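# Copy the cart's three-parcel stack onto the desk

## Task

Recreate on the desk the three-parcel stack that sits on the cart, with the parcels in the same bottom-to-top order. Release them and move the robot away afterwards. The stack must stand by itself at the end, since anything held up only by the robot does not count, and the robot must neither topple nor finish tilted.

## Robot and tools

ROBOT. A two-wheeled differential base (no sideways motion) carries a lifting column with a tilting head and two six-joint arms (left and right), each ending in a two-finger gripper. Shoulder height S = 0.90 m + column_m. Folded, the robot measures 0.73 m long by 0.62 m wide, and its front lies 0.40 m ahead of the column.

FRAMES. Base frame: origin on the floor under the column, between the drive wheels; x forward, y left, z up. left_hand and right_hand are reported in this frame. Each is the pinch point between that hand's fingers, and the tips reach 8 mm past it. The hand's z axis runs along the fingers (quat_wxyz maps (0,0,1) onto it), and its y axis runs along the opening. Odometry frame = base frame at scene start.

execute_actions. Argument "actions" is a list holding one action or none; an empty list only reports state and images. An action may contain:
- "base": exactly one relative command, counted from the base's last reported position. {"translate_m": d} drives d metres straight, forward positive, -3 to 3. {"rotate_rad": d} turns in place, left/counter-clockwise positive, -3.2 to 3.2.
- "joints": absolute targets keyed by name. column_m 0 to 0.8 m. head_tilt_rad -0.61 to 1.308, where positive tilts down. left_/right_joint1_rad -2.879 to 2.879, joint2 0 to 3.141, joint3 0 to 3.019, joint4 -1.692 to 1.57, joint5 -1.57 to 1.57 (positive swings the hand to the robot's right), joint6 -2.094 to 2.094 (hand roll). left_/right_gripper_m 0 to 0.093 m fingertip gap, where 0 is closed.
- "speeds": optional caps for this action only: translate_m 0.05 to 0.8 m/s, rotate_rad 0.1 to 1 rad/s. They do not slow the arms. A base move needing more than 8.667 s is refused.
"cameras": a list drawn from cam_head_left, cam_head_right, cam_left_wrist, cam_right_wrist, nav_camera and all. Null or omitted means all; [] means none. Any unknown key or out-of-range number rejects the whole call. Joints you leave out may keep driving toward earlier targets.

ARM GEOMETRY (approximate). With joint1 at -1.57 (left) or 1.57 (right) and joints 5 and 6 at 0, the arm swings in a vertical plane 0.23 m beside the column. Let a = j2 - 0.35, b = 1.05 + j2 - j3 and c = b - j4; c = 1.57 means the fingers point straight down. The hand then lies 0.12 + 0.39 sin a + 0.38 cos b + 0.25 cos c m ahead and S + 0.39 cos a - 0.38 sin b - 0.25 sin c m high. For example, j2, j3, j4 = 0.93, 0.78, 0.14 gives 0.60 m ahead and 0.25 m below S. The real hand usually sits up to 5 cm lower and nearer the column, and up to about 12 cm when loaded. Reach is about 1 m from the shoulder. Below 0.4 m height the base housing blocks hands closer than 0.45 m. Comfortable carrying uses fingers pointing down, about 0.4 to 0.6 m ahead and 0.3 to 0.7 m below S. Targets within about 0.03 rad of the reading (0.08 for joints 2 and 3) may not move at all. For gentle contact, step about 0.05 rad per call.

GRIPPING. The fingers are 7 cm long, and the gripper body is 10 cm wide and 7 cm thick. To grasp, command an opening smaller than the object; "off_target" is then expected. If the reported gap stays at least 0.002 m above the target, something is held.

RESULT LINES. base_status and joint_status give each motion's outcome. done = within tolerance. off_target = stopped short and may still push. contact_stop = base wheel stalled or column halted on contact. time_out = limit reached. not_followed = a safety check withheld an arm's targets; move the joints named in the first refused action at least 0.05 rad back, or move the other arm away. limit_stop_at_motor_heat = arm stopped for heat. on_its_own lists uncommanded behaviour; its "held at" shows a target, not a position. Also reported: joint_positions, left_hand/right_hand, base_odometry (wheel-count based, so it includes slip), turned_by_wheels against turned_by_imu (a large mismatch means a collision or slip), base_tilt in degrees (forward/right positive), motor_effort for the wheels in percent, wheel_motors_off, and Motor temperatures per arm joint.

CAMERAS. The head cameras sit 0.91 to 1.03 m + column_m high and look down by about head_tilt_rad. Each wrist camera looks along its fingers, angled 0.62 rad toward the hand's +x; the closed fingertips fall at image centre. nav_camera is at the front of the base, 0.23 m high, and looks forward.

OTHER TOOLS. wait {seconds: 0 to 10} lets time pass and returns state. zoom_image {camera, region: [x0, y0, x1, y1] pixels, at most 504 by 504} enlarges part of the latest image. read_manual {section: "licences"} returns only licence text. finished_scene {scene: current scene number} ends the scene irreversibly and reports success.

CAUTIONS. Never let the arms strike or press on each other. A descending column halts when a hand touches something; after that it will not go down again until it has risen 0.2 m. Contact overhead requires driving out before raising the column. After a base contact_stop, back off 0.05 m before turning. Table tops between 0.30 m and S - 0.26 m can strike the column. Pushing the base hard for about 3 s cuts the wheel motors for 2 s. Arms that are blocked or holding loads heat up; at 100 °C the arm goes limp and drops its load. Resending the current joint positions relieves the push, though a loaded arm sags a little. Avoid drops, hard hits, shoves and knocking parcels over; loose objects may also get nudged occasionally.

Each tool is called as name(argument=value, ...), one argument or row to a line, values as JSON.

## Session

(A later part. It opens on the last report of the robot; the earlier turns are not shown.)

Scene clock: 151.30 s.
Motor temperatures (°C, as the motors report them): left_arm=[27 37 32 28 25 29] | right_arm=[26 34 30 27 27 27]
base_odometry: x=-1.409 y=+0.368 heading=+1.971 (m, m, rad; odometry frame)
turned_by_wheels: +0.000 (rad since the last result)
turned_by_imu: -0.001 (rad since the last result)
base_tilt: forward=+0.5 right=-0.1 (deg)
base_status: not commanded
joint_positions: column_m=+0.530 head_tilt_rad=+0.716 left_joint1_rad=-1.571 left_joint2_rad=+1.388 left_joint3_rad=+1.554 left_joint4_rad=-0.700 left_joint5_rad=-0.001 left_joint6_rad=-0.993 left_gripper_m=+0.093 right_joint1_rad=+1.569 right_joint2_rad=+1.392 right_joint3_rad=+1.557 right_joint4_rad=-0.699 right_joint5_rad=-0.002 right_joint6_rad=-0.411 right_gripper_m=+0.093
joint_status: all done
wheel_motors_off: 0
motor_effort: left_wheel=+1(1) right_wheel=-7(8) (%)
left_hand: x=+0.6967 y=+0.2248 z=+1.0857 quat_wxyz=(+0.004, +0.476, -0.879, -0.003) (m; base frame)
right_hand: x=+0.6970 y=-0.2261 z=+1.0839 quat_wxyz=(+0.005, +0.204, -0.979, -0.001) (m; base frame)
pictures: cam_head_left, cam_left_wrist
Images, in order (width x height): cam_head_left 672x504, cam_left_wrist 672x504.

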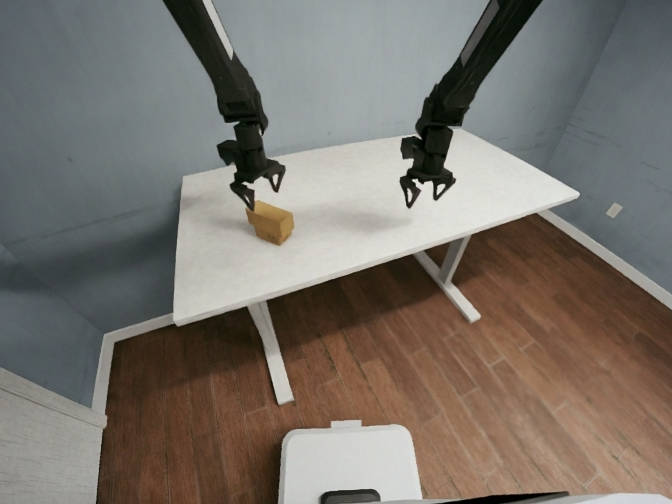

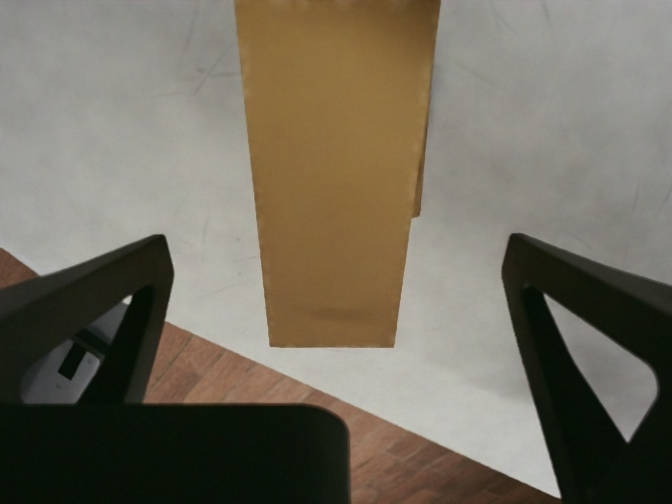

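execute_actions(
  actions=[
    {"base":{"rotate_rad":0.355},"joints":{"left_joint6_rad":-1.57,"right_gripper_m":0.01,"head_tilt_rad":0.9}},
  ],
  cameras=[],
)

execute_actions(
  actions=[
    {"base":{"translate_m":-1.592},"joints":{"column_m":0.28}},
  ],
  cameras=[],
)

execute_actions(
  actions=[
    {"base":{"rotate_rad":1.64}},
  ],
  cameras=["cam_left_wrist","cam_head_left"],
)

Scene clock: 164.50 s.
Motor temperatures (°C, as the motors report them): left_arm=[27 37 32 28 25 29] | right_arm=[26 34 30 27 27 27]
base_odometry: x=-1.409 y=+0.368 heading=+2.323 (m, m, rad; odometry frame)
turned_by_wheels: +0.352 (rad since the last result)
turned_by_imu: +0.344 (rad since the last result)
base_tilt: forward=+0.5 right=-0.1 (deg)
base_status: done
joint_positions: column_m=+0.530 head_tilt_rad=+0.901 left_joint1_rad=-1.569 left_joint2_rad=+1.388 left_joint3_rad=+1.554 left_joint4_rad=-0.700 left_joint5_rad=-0.001 left_joint6_rad=-1.563 left_gripper_m=+0.093 right_joint1_rad=+1.570 right_joint2_rad=+1.392 right_joint3_rad=+1.557 right_joint4_rad=-0.699 right_joint5_rad=-0.002 right_joint6_rad=-0.411 right_gripper_m=+0.010
joint_status: all done
wheel_motors_off: 0
motor_effort: left_wheel=-1(47) right_wheel=+1(49) (%)
left_hand: x=+0.6967 y=+0.2258 z=+1.0857 quat_wxyz=(+0.003, +0.705, -0.710, -0.004) (m; base frame)
right_hand: x=+0.6970 y=-0.2259 z=+1.0839 quat_wxyz=(+0.005, +0.204, -0.979, -0.001) (m; base frame)
pictures: none
No camera images: the call's "cameras" was empty. Leave "cameras" out to get every camera's image.

Scene clock: 168.60 s.
Motor temperatures (°C, as the motors report them): left_arm=[27 37 32 28 25 29] | right_arm=[26 34 30 27 27 27]
base_odometry: x=-0.323 y=-0.796 heading=+2.320 (m, m, rad; odometry frame)
turned_by_wheels: -0.002 (rad since the last result)
turned_by_imu: -0.007 (rad since the last result)
base_tilt: forward=+0.5 right=+0.0 (deg)
base_status: done
joint_positions: column_m=+0.280 head_tilt_rad=+0.902 left_joint1_rad=-1.569 left_joint2_rad=+1.388 left_joint3_rad=+1.555 left_joint4_rad=-0.700 left_joint5_rad=-0.001 left_joint6_rad=-1.563 left_gripper_m=+0.093 right_joint1_rad=+1.570 right_joint2_rad=+1.392 right_joint3_rad=+1.557 right_joint4_rad=-0.699 right_joint5_rad=-0.002 right_joint6_rad=-0.411 right_gripper_m=+0.010
joint_status: all done
wheel_motors_off: 0
motor_effort: left_wheel=-1(70) right_wheel=+1(53) (%)
left_hand: x=+0.6969 y=+0.2258 z=+0.8359 quat_wxyz=(+0.002, +0.705, -0.710, -0.004) (m; base frame)
right_hand: x=+0.6970 y=-0.2259 z=+0.8341 quat_wxyz=(+0.005, +0.204, -0.979, -0.001) (m; base frame)
pictures: none
No camera images: the call's "cameras" was empty. Leave "cameras" out to get every camera's image.

Scene clock: 171.97 s.
Motor temperatures (°C, as the motors report them): left_arm=[27 37 32 28 25 29] | right_arm=[26 34 30 27 27 27]
base_odometry: x=-0.323 y=-0.796 heading=-2.324 (m, m, rad; odometry frame)
turned_by_wheels: +1.638 (rad since the last result)
turned_by_imu: +1.621 (rad since the last result)
base_tilt: forward=+0.5 right=+0.0 (deg)
base_status: done
joint_positions: column_m=+0.280 head_tilt_rad=+0.902 left_joint1_rad=-1.570 left_joint2_rad=+1.388 left_joint3_rad=+1.555 left_joint4_rad=-0.700 left_joint5_rad=-0.001 left_joint6_rad=-1.563 left_gripper_m=+0.093 right_joint1_rad=+1.569 right_joint2_rad=+1.392 right_joint3_rad=+1.557 right_joint4_rad=-0.699 right_joint5_rad=-0.002 right_joint6_rad=-0.411 right_gripper_m=+0.010
joint_status: not commanded
wheel_motors_off: 0
motor_effort: left_wheel=-6(62) right_wheel=+6(79) (%)
left_hand: x=+0.6969 y=+0.2253 z=+0.8359 quat_wxyz=(+0.003, +0.704, -0.710, -0.004) (m; base frame)
right_hand: x=+0.6970 y=-0.2261 z=+0.8341 quat_wxyz=(+0.005, +0.204, -0.979, -0.001) (m; base frame)
pictures: cam_head_left, cam_left_wrist
Images, in order (width x height): cam_head_left 672x504, cam_left_wrist 672x504.

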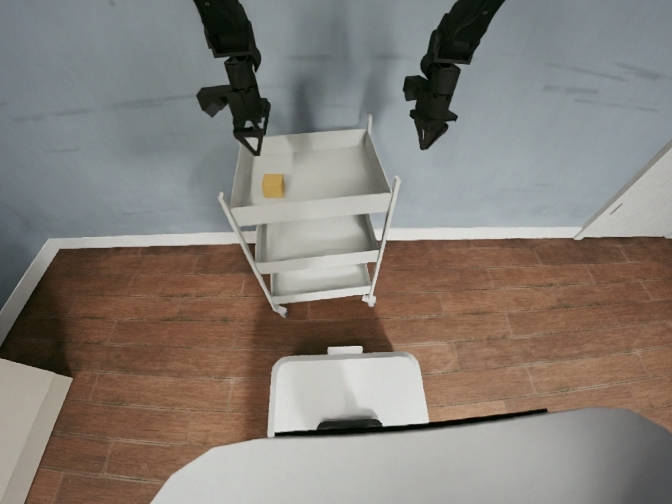

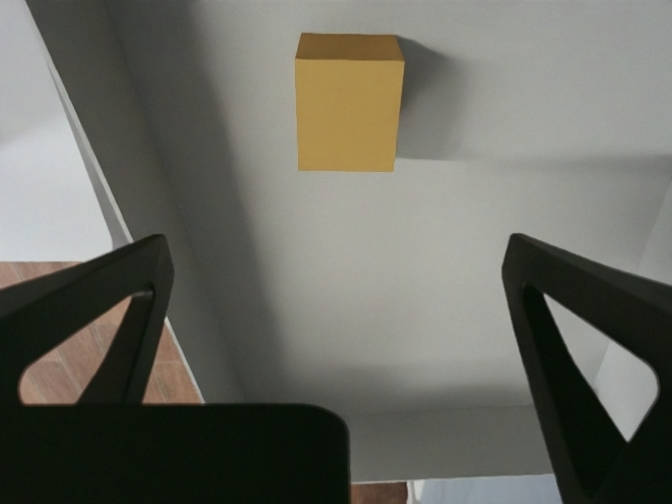

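Good. Grip at 0.132; place at ≈0.523.

execute_actions(
  actions=[
    {"joints":{"column_m":0.132,"left_gripper_m":0.082}},
  ],
  cameras=["cam_left_wrist"],
)

execute_actions(
  actions=[
    {"joints":{"left_gripper_m":0.03}},
  ],
  cameras=[],
)

execute_actions(
  actions=[
    {"joints":{"column_m":0.27}},
  ],
  cameras=[],
)

execute_actions(
  actions=[
    {"base":{"rotate_rad":-1.64},"joints":{"column_m":0.48,"left_joint6_rad":-0.99}},
  ],
  cameras=[],
)

execute_actions(
  actions=[
    {"base":{"translate_m":1.592},"joints":{"column_m":0.56}},
  ],
  cameras=[],
)

execute_actions(
  actions=[
    {"base":{"rotate_rad":-0.355}},
  ],
  cameras=["cam_left_wrist","cam_head_left"],
)

Scene clock: 180.93 s.
Motor temperatures (°C, as the motors report them): left_arm=[27 37 32 28 25 29] | right_arm=[26 34 30 27 27 27]
base_odometry: x=-0.323 y=-0.796 heading=-2.324 (m, m, rad; odometry frame)
turned_by_wheels: +0.000 (rad since the last result)
turned_by_imu: -0.002 (rad since the last result)
base_tilt: forward=+0.5 right=-0.1 (deg)
base_status: not commanded
joint_positions: column_m=+0.132 head_tilt_rad=+0.902 left_joint1_rad=-1.570 left_joint2_rad=+1.388 left_joint3_rad=+1.555 left_joint4_rad=-0.700 left_joint5_rad=-0.001 left_joint6_rad=-1.563 left_gripper_m=+0.082 right_joint1_rad=+1.569 right_joint2_rad=+1.392 right_joint3_rad=+1.557 right_joint4_rad=-0.699 right_joint5_rad=-0.002 right_joint6_rad=-0.411 right_gripper_m=+0.010
joint_status: all done
wheel_motors_off: 0
motor_effort: left_wheel=-8(8) right_wheel=+9(9) (%)
left_hand: x=+0.6969 y=+0.2253 z=+0.6879 quat_wxyz=(+0.003, +0.704, -0.710, -0.004) (m; base frame)
right_hand: x=+0.6970 y=-0.2261 z=+0.6861 quat_wxyz=(+0.005, +0.204, -0.979, -0.001) (m; base frame)
pictures: cam_left_wrist
Images, in order (width x height): cam_left_wrist 672x504.

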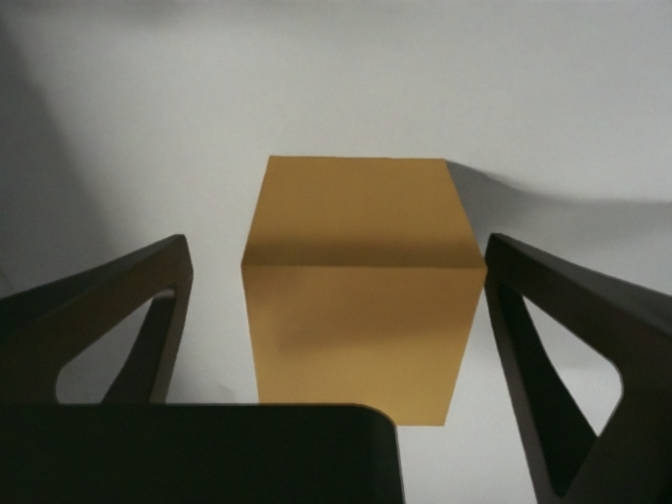

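Scene clock: 181.53 s.
Motor temperatures (°C, as the motors report them): left_arm=[27 37 32 28 25 29] | right_arm=[26 34 30 27 27 27]
base_odometry: x=-0.323 y=-0.796 heading=-2.324 (m, m, rad; odometry frame)
turned_by_wheels: +0.000 (rad since the last result)
turned_by_imu: +0.000 (rad since the last result)
base_tilt: forward=+0.5 right=+0.0 (deg)
base_status: not commanded
joint_positions: column_m=+0.132 head_tilt_rad=+0.902 left_joint1_rad=-1.570 left_joint2_rad=+1.388 left_joint3_rad=+1.555 left_joint4_rad=-0.700 left_joint5_rad=-0.001 left_joint6_rad=-1.563 left_gripper_m=+0.049 right_joint1_rad=+1.569 right_joint2_rad=+1.392 right_joint3_rad=+1.557 right_joint4_rad=-0.699 right_joint5_rad=-0.002 right_joint6_rad=-0.411 right_gripper_m=+0.010
joint_status: left_gripper_m off_target (ended at +0.049, target +0.030)
wheel_motors_off: 0
motor_effort: left_wheel=-8(9) right_wheel=+9(9) (%)
left_hand: x=+0.6969 y=+0.2253 z=+0.6879 quat_wxyz=(+0.003, +0.704, -0.710, -0.004) (m; base frame)
right_hand: x=+0.6970 y=-0.2261 z=+0.6861 quat_wxyz=(+0.005, +0.204, -0.979, -0.001) (m; base frame)
pictures: none
No camera images: the call's "cameras" was empty. Leave "cameras" out to get every camera's image.

Scene clock: 183.93 s.
Motor temperatures (°C, as the motors report them): left_arm=[27 37 32 28 25 29] | right_arm=[26 34 30 27 27 27]
base_odometry: x=-0.323 y=-0.796 heading=-2.324 (m, m, rad; odometry frame)
turned_by_wheels: +0.000 (rad since the last result)
turned_by_imu: -0.001 (rad since the last result)
base_tilt: forward=+0.5 right=+0.0 (deg)
base_status: not commanded
joint_positions: column_m=+0.270 head_tilt_rad=+0.902 left_joint1_rad=-1.570 left_joint2_rad=+1.388 left_joint3_rad=+1.555 left_joint4_rad=-0.700 left_joint5_rad=-0.001 left_joint6_rad=-1.563 left_gripper_m=+0.049 right_joint1_rad=+1.569 right_joint2_rad=+1.392 right_joint3_rad=+1.557 right_joint4_rad=-0.699 right_joint5_rad=-0.002 right_joint6_rad=-0.411 right_gripper_m=+0.010
joint_status: all done
wheel_motors_off: 0
motor_effort: left_wheel=-9(10) right_wheel=+10(10) (%)
left_hand: x=+0.6969 y=+0.2253 z=+0.8257 quat_wxyz=(+0.003, +0.704, -0.710, -0.004) (m; base frame)
right_hand: x=+0.6970 y=-0.2261 z=+0.8239 quat_wxyz=(+0.005, +0.204, -0.979, -0.001) (m; base frame)
pictures: none
No camera images: the call's "cameras" was empty. Leave "cameras" out to get every camera's image.

Scene clock: 187.27 s.
Motor temperatures (°C, as the motors report them): left_arm=[27 37 32 28 25 29] | right_arm=[26 34 30 27 27 27]
base_odometry: x=-0.323 y=-0.796 heading=+2.320 (m, m, rad; odometry frame)
turned_by_wheels: -1.639 (rad since the last result)
turned_by_imu: -1.624 (rad since the last result)
base_tilt: forward=+0.4 right=+0.0 (deg)
base_status: done
joint_positions: column_m=+0.480 head_tilt_rad=+0.902 left_joint1_rad=-1.569 left_joint2_rad=+1.388 left_joint3_rad=+1.555 left_joint4_rad=-0.700 left_joint5_rad=-0.001 left_joint6_rad=-0.997 left_gripper_m=+0.049 right_joint1_rad=+1.570 right_joint2_rad=+1.392 right_joint3_rad=+1.557 right_joint4_rad=-0.699 right_joint5_rad=-0.002 right_joint6_rad=-0.411 right_gripper_m=+0.010
joint_status: all done
wheel_motors_off: 0
motor_effort: left_wheel=+7(58) right_wheel=-8(62) (%)
left_hand: x=+0.6969 y=+0.2258 z=+1.0357 quat_wxyz=(+0.004, +0.479, -0.878, -0.003) (m; base frame)
right_hand: x=+0.6970 y=-0.2259 z=+1.0339 quat_wxyz=(+0.005, +0.204, -0.979, -0.001) (m; base frame)
pictures: none
No camera images: the call's "cameras" was empty. Leave "cameras" out to get every camera's image.

Scene clock: 191.57 s.
Motor temperatures (°C, as the motors report them): left_arm=[27 37 32 28 25 29] | right_arm=[26 34 30 27 27 27]
base_odometry: x=-1.407 y=+0.371 heading=+2.318 (m, m, rad; odometry frame)
turned_by_wheels: -0.002 (rad since the last result)
turned_by_imu: -0.001 (rad since the last result)
base_tilt: forward=+0.4 right=+0.0 (deg)
base_status: done
joint_positions: column_m=+0.560 head_tilt_rad=+0.902 left_joint1_rad=-1.569 left_joint2_rad=+1.388 left_joint3_rad=+1.554 left_joint4_rad=-0.700 left_joint5_rad=-0.001 left_joint6_rad=-0.997 left_gripper_m=+0.049 right_joint1_rad=+1.570 right_joint2_rad=+1.392 right_joint3_rad=+1.557 right_joint4_rad=-0.699 right_joint5_rad=-0.002 right_joint6_rad=-0.411 right_gripper_m=+0.010
joint_status: all done
wheel_motors_off: 0
motor_effort: left_wheel=-1(61) right_wheel=+2(80) (%)
left_hand: x=+0.6967 y=+0.2258 z=+1.1157 quat_wxyz=(+0.004, +0.479, -0.878, -0.003) (m; base frame)
right_hand: x=+0.6970 y=-0.2259 z=+1.1139 quat_wxyz=(+0.005, +0.204, -0.979, -0.001) (m; base frame)
pictures: none
No camera images: the call's "cameras" was empty. Leave "cameras" out to get every camera's image.

Scene clock: 193.63 s.
Motor temperatures (°C, as the motors report them): left_arm=[27 37 32 28 25 29] | right_arm=[26 35 30 27 27 27]
base_odometry: x=-1.407 y=+0.371 heading=+1.965 (m, m, rad; odometry frame)
turned_by_wheels: -0.353 (rad since the last result)
turned_by_imu: -0.342 (rad since the last result)
base_tilt: forward=+0.3 right=+0.0 (deg)
base_status: done
joint_positions: column_m=+0.560 head_tilt_rad=+0.902 left_joint1_rad=-1.570 left_joint2_rad=+1.388 left_joint3_rad=+1.554 left_joint4_rad=-0.700 left_joint5_rad=-0.001 left_joint6_rad=-0.997 left_gripper_m=+0.049 right_joint1_rad=+1.570 right_joint2_rad=+1.392 right_joint3_rad=+1.557 right_joint4_rad=-0.699 right_joint5_rad=-0.002 right_joint6_rad=-0.411 right_gripper_m=+0.010
joint_status: not commanded
wheel_motors_off: 0
motor_effort: left_wheel=+4(59) right_wheel=-4(78) (%)
left_hand: x=+0.6967 y=+0.2253 z=+1.1157 quat_wxyz=(+0.004, +0.478, -0.878, -0.003) (m; base frame)
right_hand: x=+0.6970 y=-0.2259 z=+1.1139 quat_wxyz=(+0.005, +0.204, -0.979, -0.001) (m; base frame)
pictures: cam_head_left, cam_left_wrist
Images, in order (width x height): cam_head_left 672x504, cam_left_wrist 672x504.

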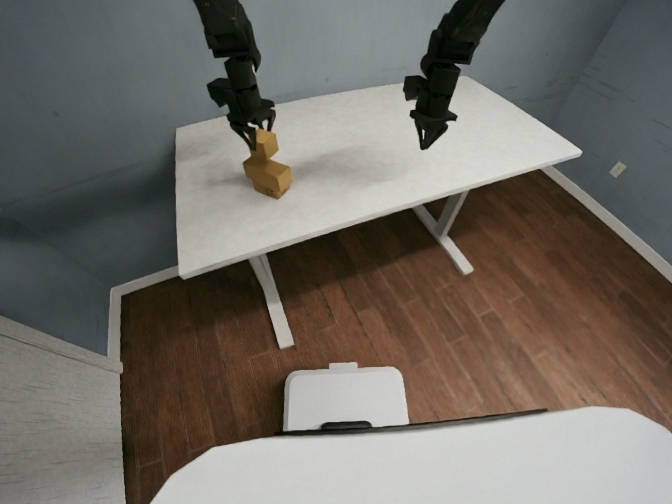

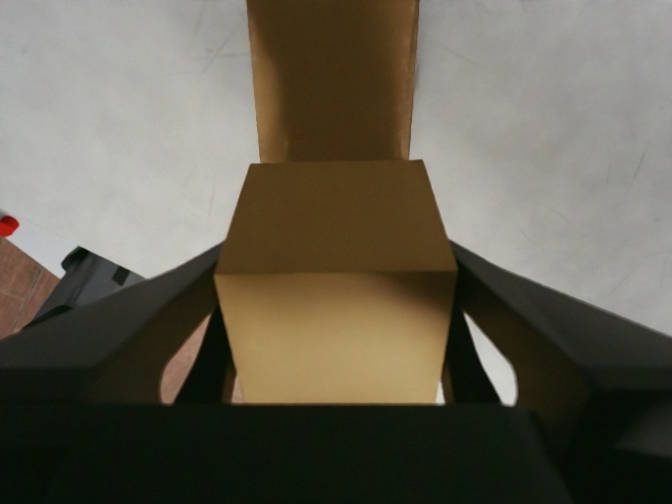

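execute_actions(
  actions=[
    {"joints":{"column_m":0.523}},
  ],
  cameras=[],
)

execute_actions(
  actions=[
    {"joints":{"left_gripper_m":0.093}},
  ],
  cameras=[],
)

execute_actions(
  actions=[
    {"joints":{"column_m":0.58}},
  ],
  cameras=[],
)

execute_actions(
  actions=[
    {"base":{"translate_m":-0.5}},
  ],
  cameras=["cam_head_right"],
)

Scene clock: 202.90 s.
Motor temperatures (°C, as the motors report them): left_arm=[27 37 32 28 25 29] | right_arm=[26 35 30 27 27 27]
base_odometry: x=-1.407 y=+0.371 heading=+1.965 (m, m, rad; odometry frame)
turned_by_wheels: +0.000 (rad since the last result)
turned_by_imu: -0.002 (rad since the last result)
base_tilt: forward=+0.4 right=-0.1 (deg)
base_status: not commanded
joint_positions: column_m=+0.523 head_tilt_rad=+0.902 left_joint1_rad=-1.570 left_joint2_rad=+1.388 left_joint3_rad=+1.554 left_joint4_rad=-0.700 left_joint5_rad=-0.001 left_joint6_rad=-0.997 left_gripper_m=+0.049 right_joint1_rad=+1.570 right_joint2_rad=+1.392 right_joint3_rad=+1.557 right_joint4_rad=-0.699 right_joint5_rad=-0.002 right_joint6_rad=-0.411 right_gripper_m=+0.010
joint_status: all done
wheel_motors_off: 0
motor_effort: left_wheel=+6(6) right_wheel=-6(7) (%)
left_hand: x=+0.6967 y=+0.2253 z=+1.0788 quat_wxyz=(+0.004, +0.478, -0.878, -0.003) (m; base frame)
right_hand: x=+0.6970 y=-0.2259 z=+1.0771 quat_wxyz=(+0.005, +0.204, -0.979, -0.001) (m; base frame)
pictures: none
No camera images: the call's "cameras" was empty. Leave "cameras" out to get every camera's image.

Scene clock: 203.53 s.
Motor temperatures (°C, as the motors report them): left_arm=[27 37 32 28 25 29] | right_arm=[26 35 30 27 27 27]
base_odometry: x=-1.407 y=+0.371 heading=+1.965 (m, m, rad; odometry frame)
turned_by_wheels: +0.000 (rad since the last result)
turned_by_imu: +0.000 (rad since the last result)
base_tilt: forward=+0.5 right=+0.0 (deg)
base_status: not commanded
joint_positions: column_m=+0.523 head_tilt_rad=+0.902 left_joint1_rad=-1.570 left_joint2_rad=+1.388 left_joint3_rad=+1.554 left_joint4_rad=-0.700 left_joint5_rad=-0.001 left_joint6_rad=-0.997 left_gripper_m=+0.093 right_joint1_rad=+1.570 right_joint2_rad=+1.392 right_joint3_rad=+1.557 right_joint4_rad=-0.699 right_joint5_rad=-0.002 right_joint6_rad=-0.411 right_gripper_m=+0.010
joint_status: all done
wheel_motors_off: 0
motor_effort: left_wheel=+6(6) right_wheel=-7(7) (%)
left_hand: x=+0.6967 y=+0.2253 z=+1.0788 quat_wxyz=(+0.004, +0.478, -0.878, -0.003) (m; base frame)
right_hand: x=+0.6970 y=-0.2259 z=+1.0771 quat_wxyz=(+0.005, +0.204, -0.979, -0.001) (m; base frame)
pictures: none
No camera images: the call's "cameras" was empty. Leave "cameras" out to get every camera's image.

Scene clock: 204.87 s.
Motor temperatures (°C, as the motors report them): left_arm=[27 37 32 28 25 29] | right_arm=[26 35 30 27 27 27]
base_odometry: x=-1.407 y=+0.371 heading=+1.965 (m, m, rad; odometry frame)
turned_by_wheels: +0.000 (rad since the last result)
turned_by_imu: -0.001 (rad since the last result)
base_tilt: forward=+0.4 right=+0.0 (deg)
base_status: not commanded
joint_positions: column_m=+0.580 head_tilt_rad=+0.902 left_joint1_rad=-1.570 left_joint2_rad=+1.388 left_joint3_rad=+1.554 left_joint4_rad=-0.700 left_joint5_rad=-0.001 left_joint6_rad=-0.997 left_gripper_m=+0.093 right_joint1_rad=+1.570 right_joint2_rad=+1.392 right_joint3_rad=+1.557 right_joint4_rad=-0.699 right_joint5_rad=-0.002 right_joint6_rad=-0.411 right_gripper_m=+0.010
joint_status: all done
wheel_motors_off: 0
motor_effort: left_wheel=+7(7) right_wheel=-8(8) (%)
left_hand: x=+0.6967 y=+0.2253 z=+1.1357 quat_wxyz=(+0.004, +0.478, -0.878, -0.003) (m; base frame)
right_hand: x=+0.6970 y=-0.2259 z=+1.1339 quat_wxyz=(+0.005, +0.204, -0.979, -0.001) (m; base frame)
pictures: none
No camera images: the call's "cameras" was empty. Leave "cameras" out to get every camera's image.

Scene clock: 207.57 s.
Motor temperatures (°C, as the motors report them): left_arm=[27 37 32 28 25 29] | right_arm=[26 35 30 27 27 27]
base_odometry: x=-1.215 y=-0.091 heading=+1.965 (m, m, rad; odometry frame)
turned_by_wheels: -0.001 (rad since the last result)
turned_by_imu: -0.003 (rad since the last result)
base_tilt: forward=+0.5 right=-0.1 (deg)
base_status: done
joint_positions: column_m=+0.580 head_tilt_rad=+0.902 left_joint1_rad=-1.570 left_joint2_rad=+1.388 left_joint3_rad=+1.553 left_joint4_rad=-0.701 left_joint5_rad=-0.001 left_joint6_rad=-0.997 left_gripper_m=+0.093 right_joint1_rad=+1.570 right_joint2_rad=+1.392 right_joint3_rad=+1.556 right_joint4_rad=-0.699 right_joint5_rad=-0.002 right_joint6_rad=-0.411 right_gripper_m=+0.010
joint_status: not commanded
wheel_motors_off: 0
motor_effort: left_wheel=-1(76) right_wheel=+2(79) (%)
left_hand: x=+0.6958 y=+0.2253 z=+1.1354 quat_wxyz=(+0.005, +0.478, -0.878, -0.004) (m; base frame)
right_hand: x=+0.6960 y=-0.2259 z=+1.1336 quat_wxyz=(+0.006, +0.204, -0.979, -0.002) (m; base frame)
pictures: cam_head_right
Images, in order (width x height): cam_head_right 672x504.

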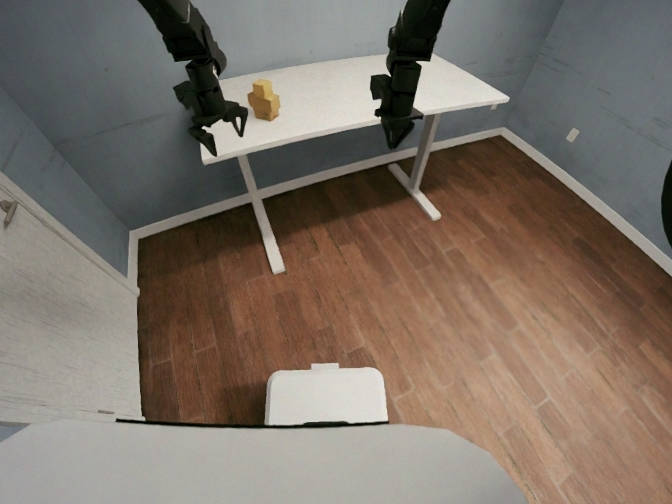

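finished_scene(
  scene=2,
)

The scene is finished: the task was done.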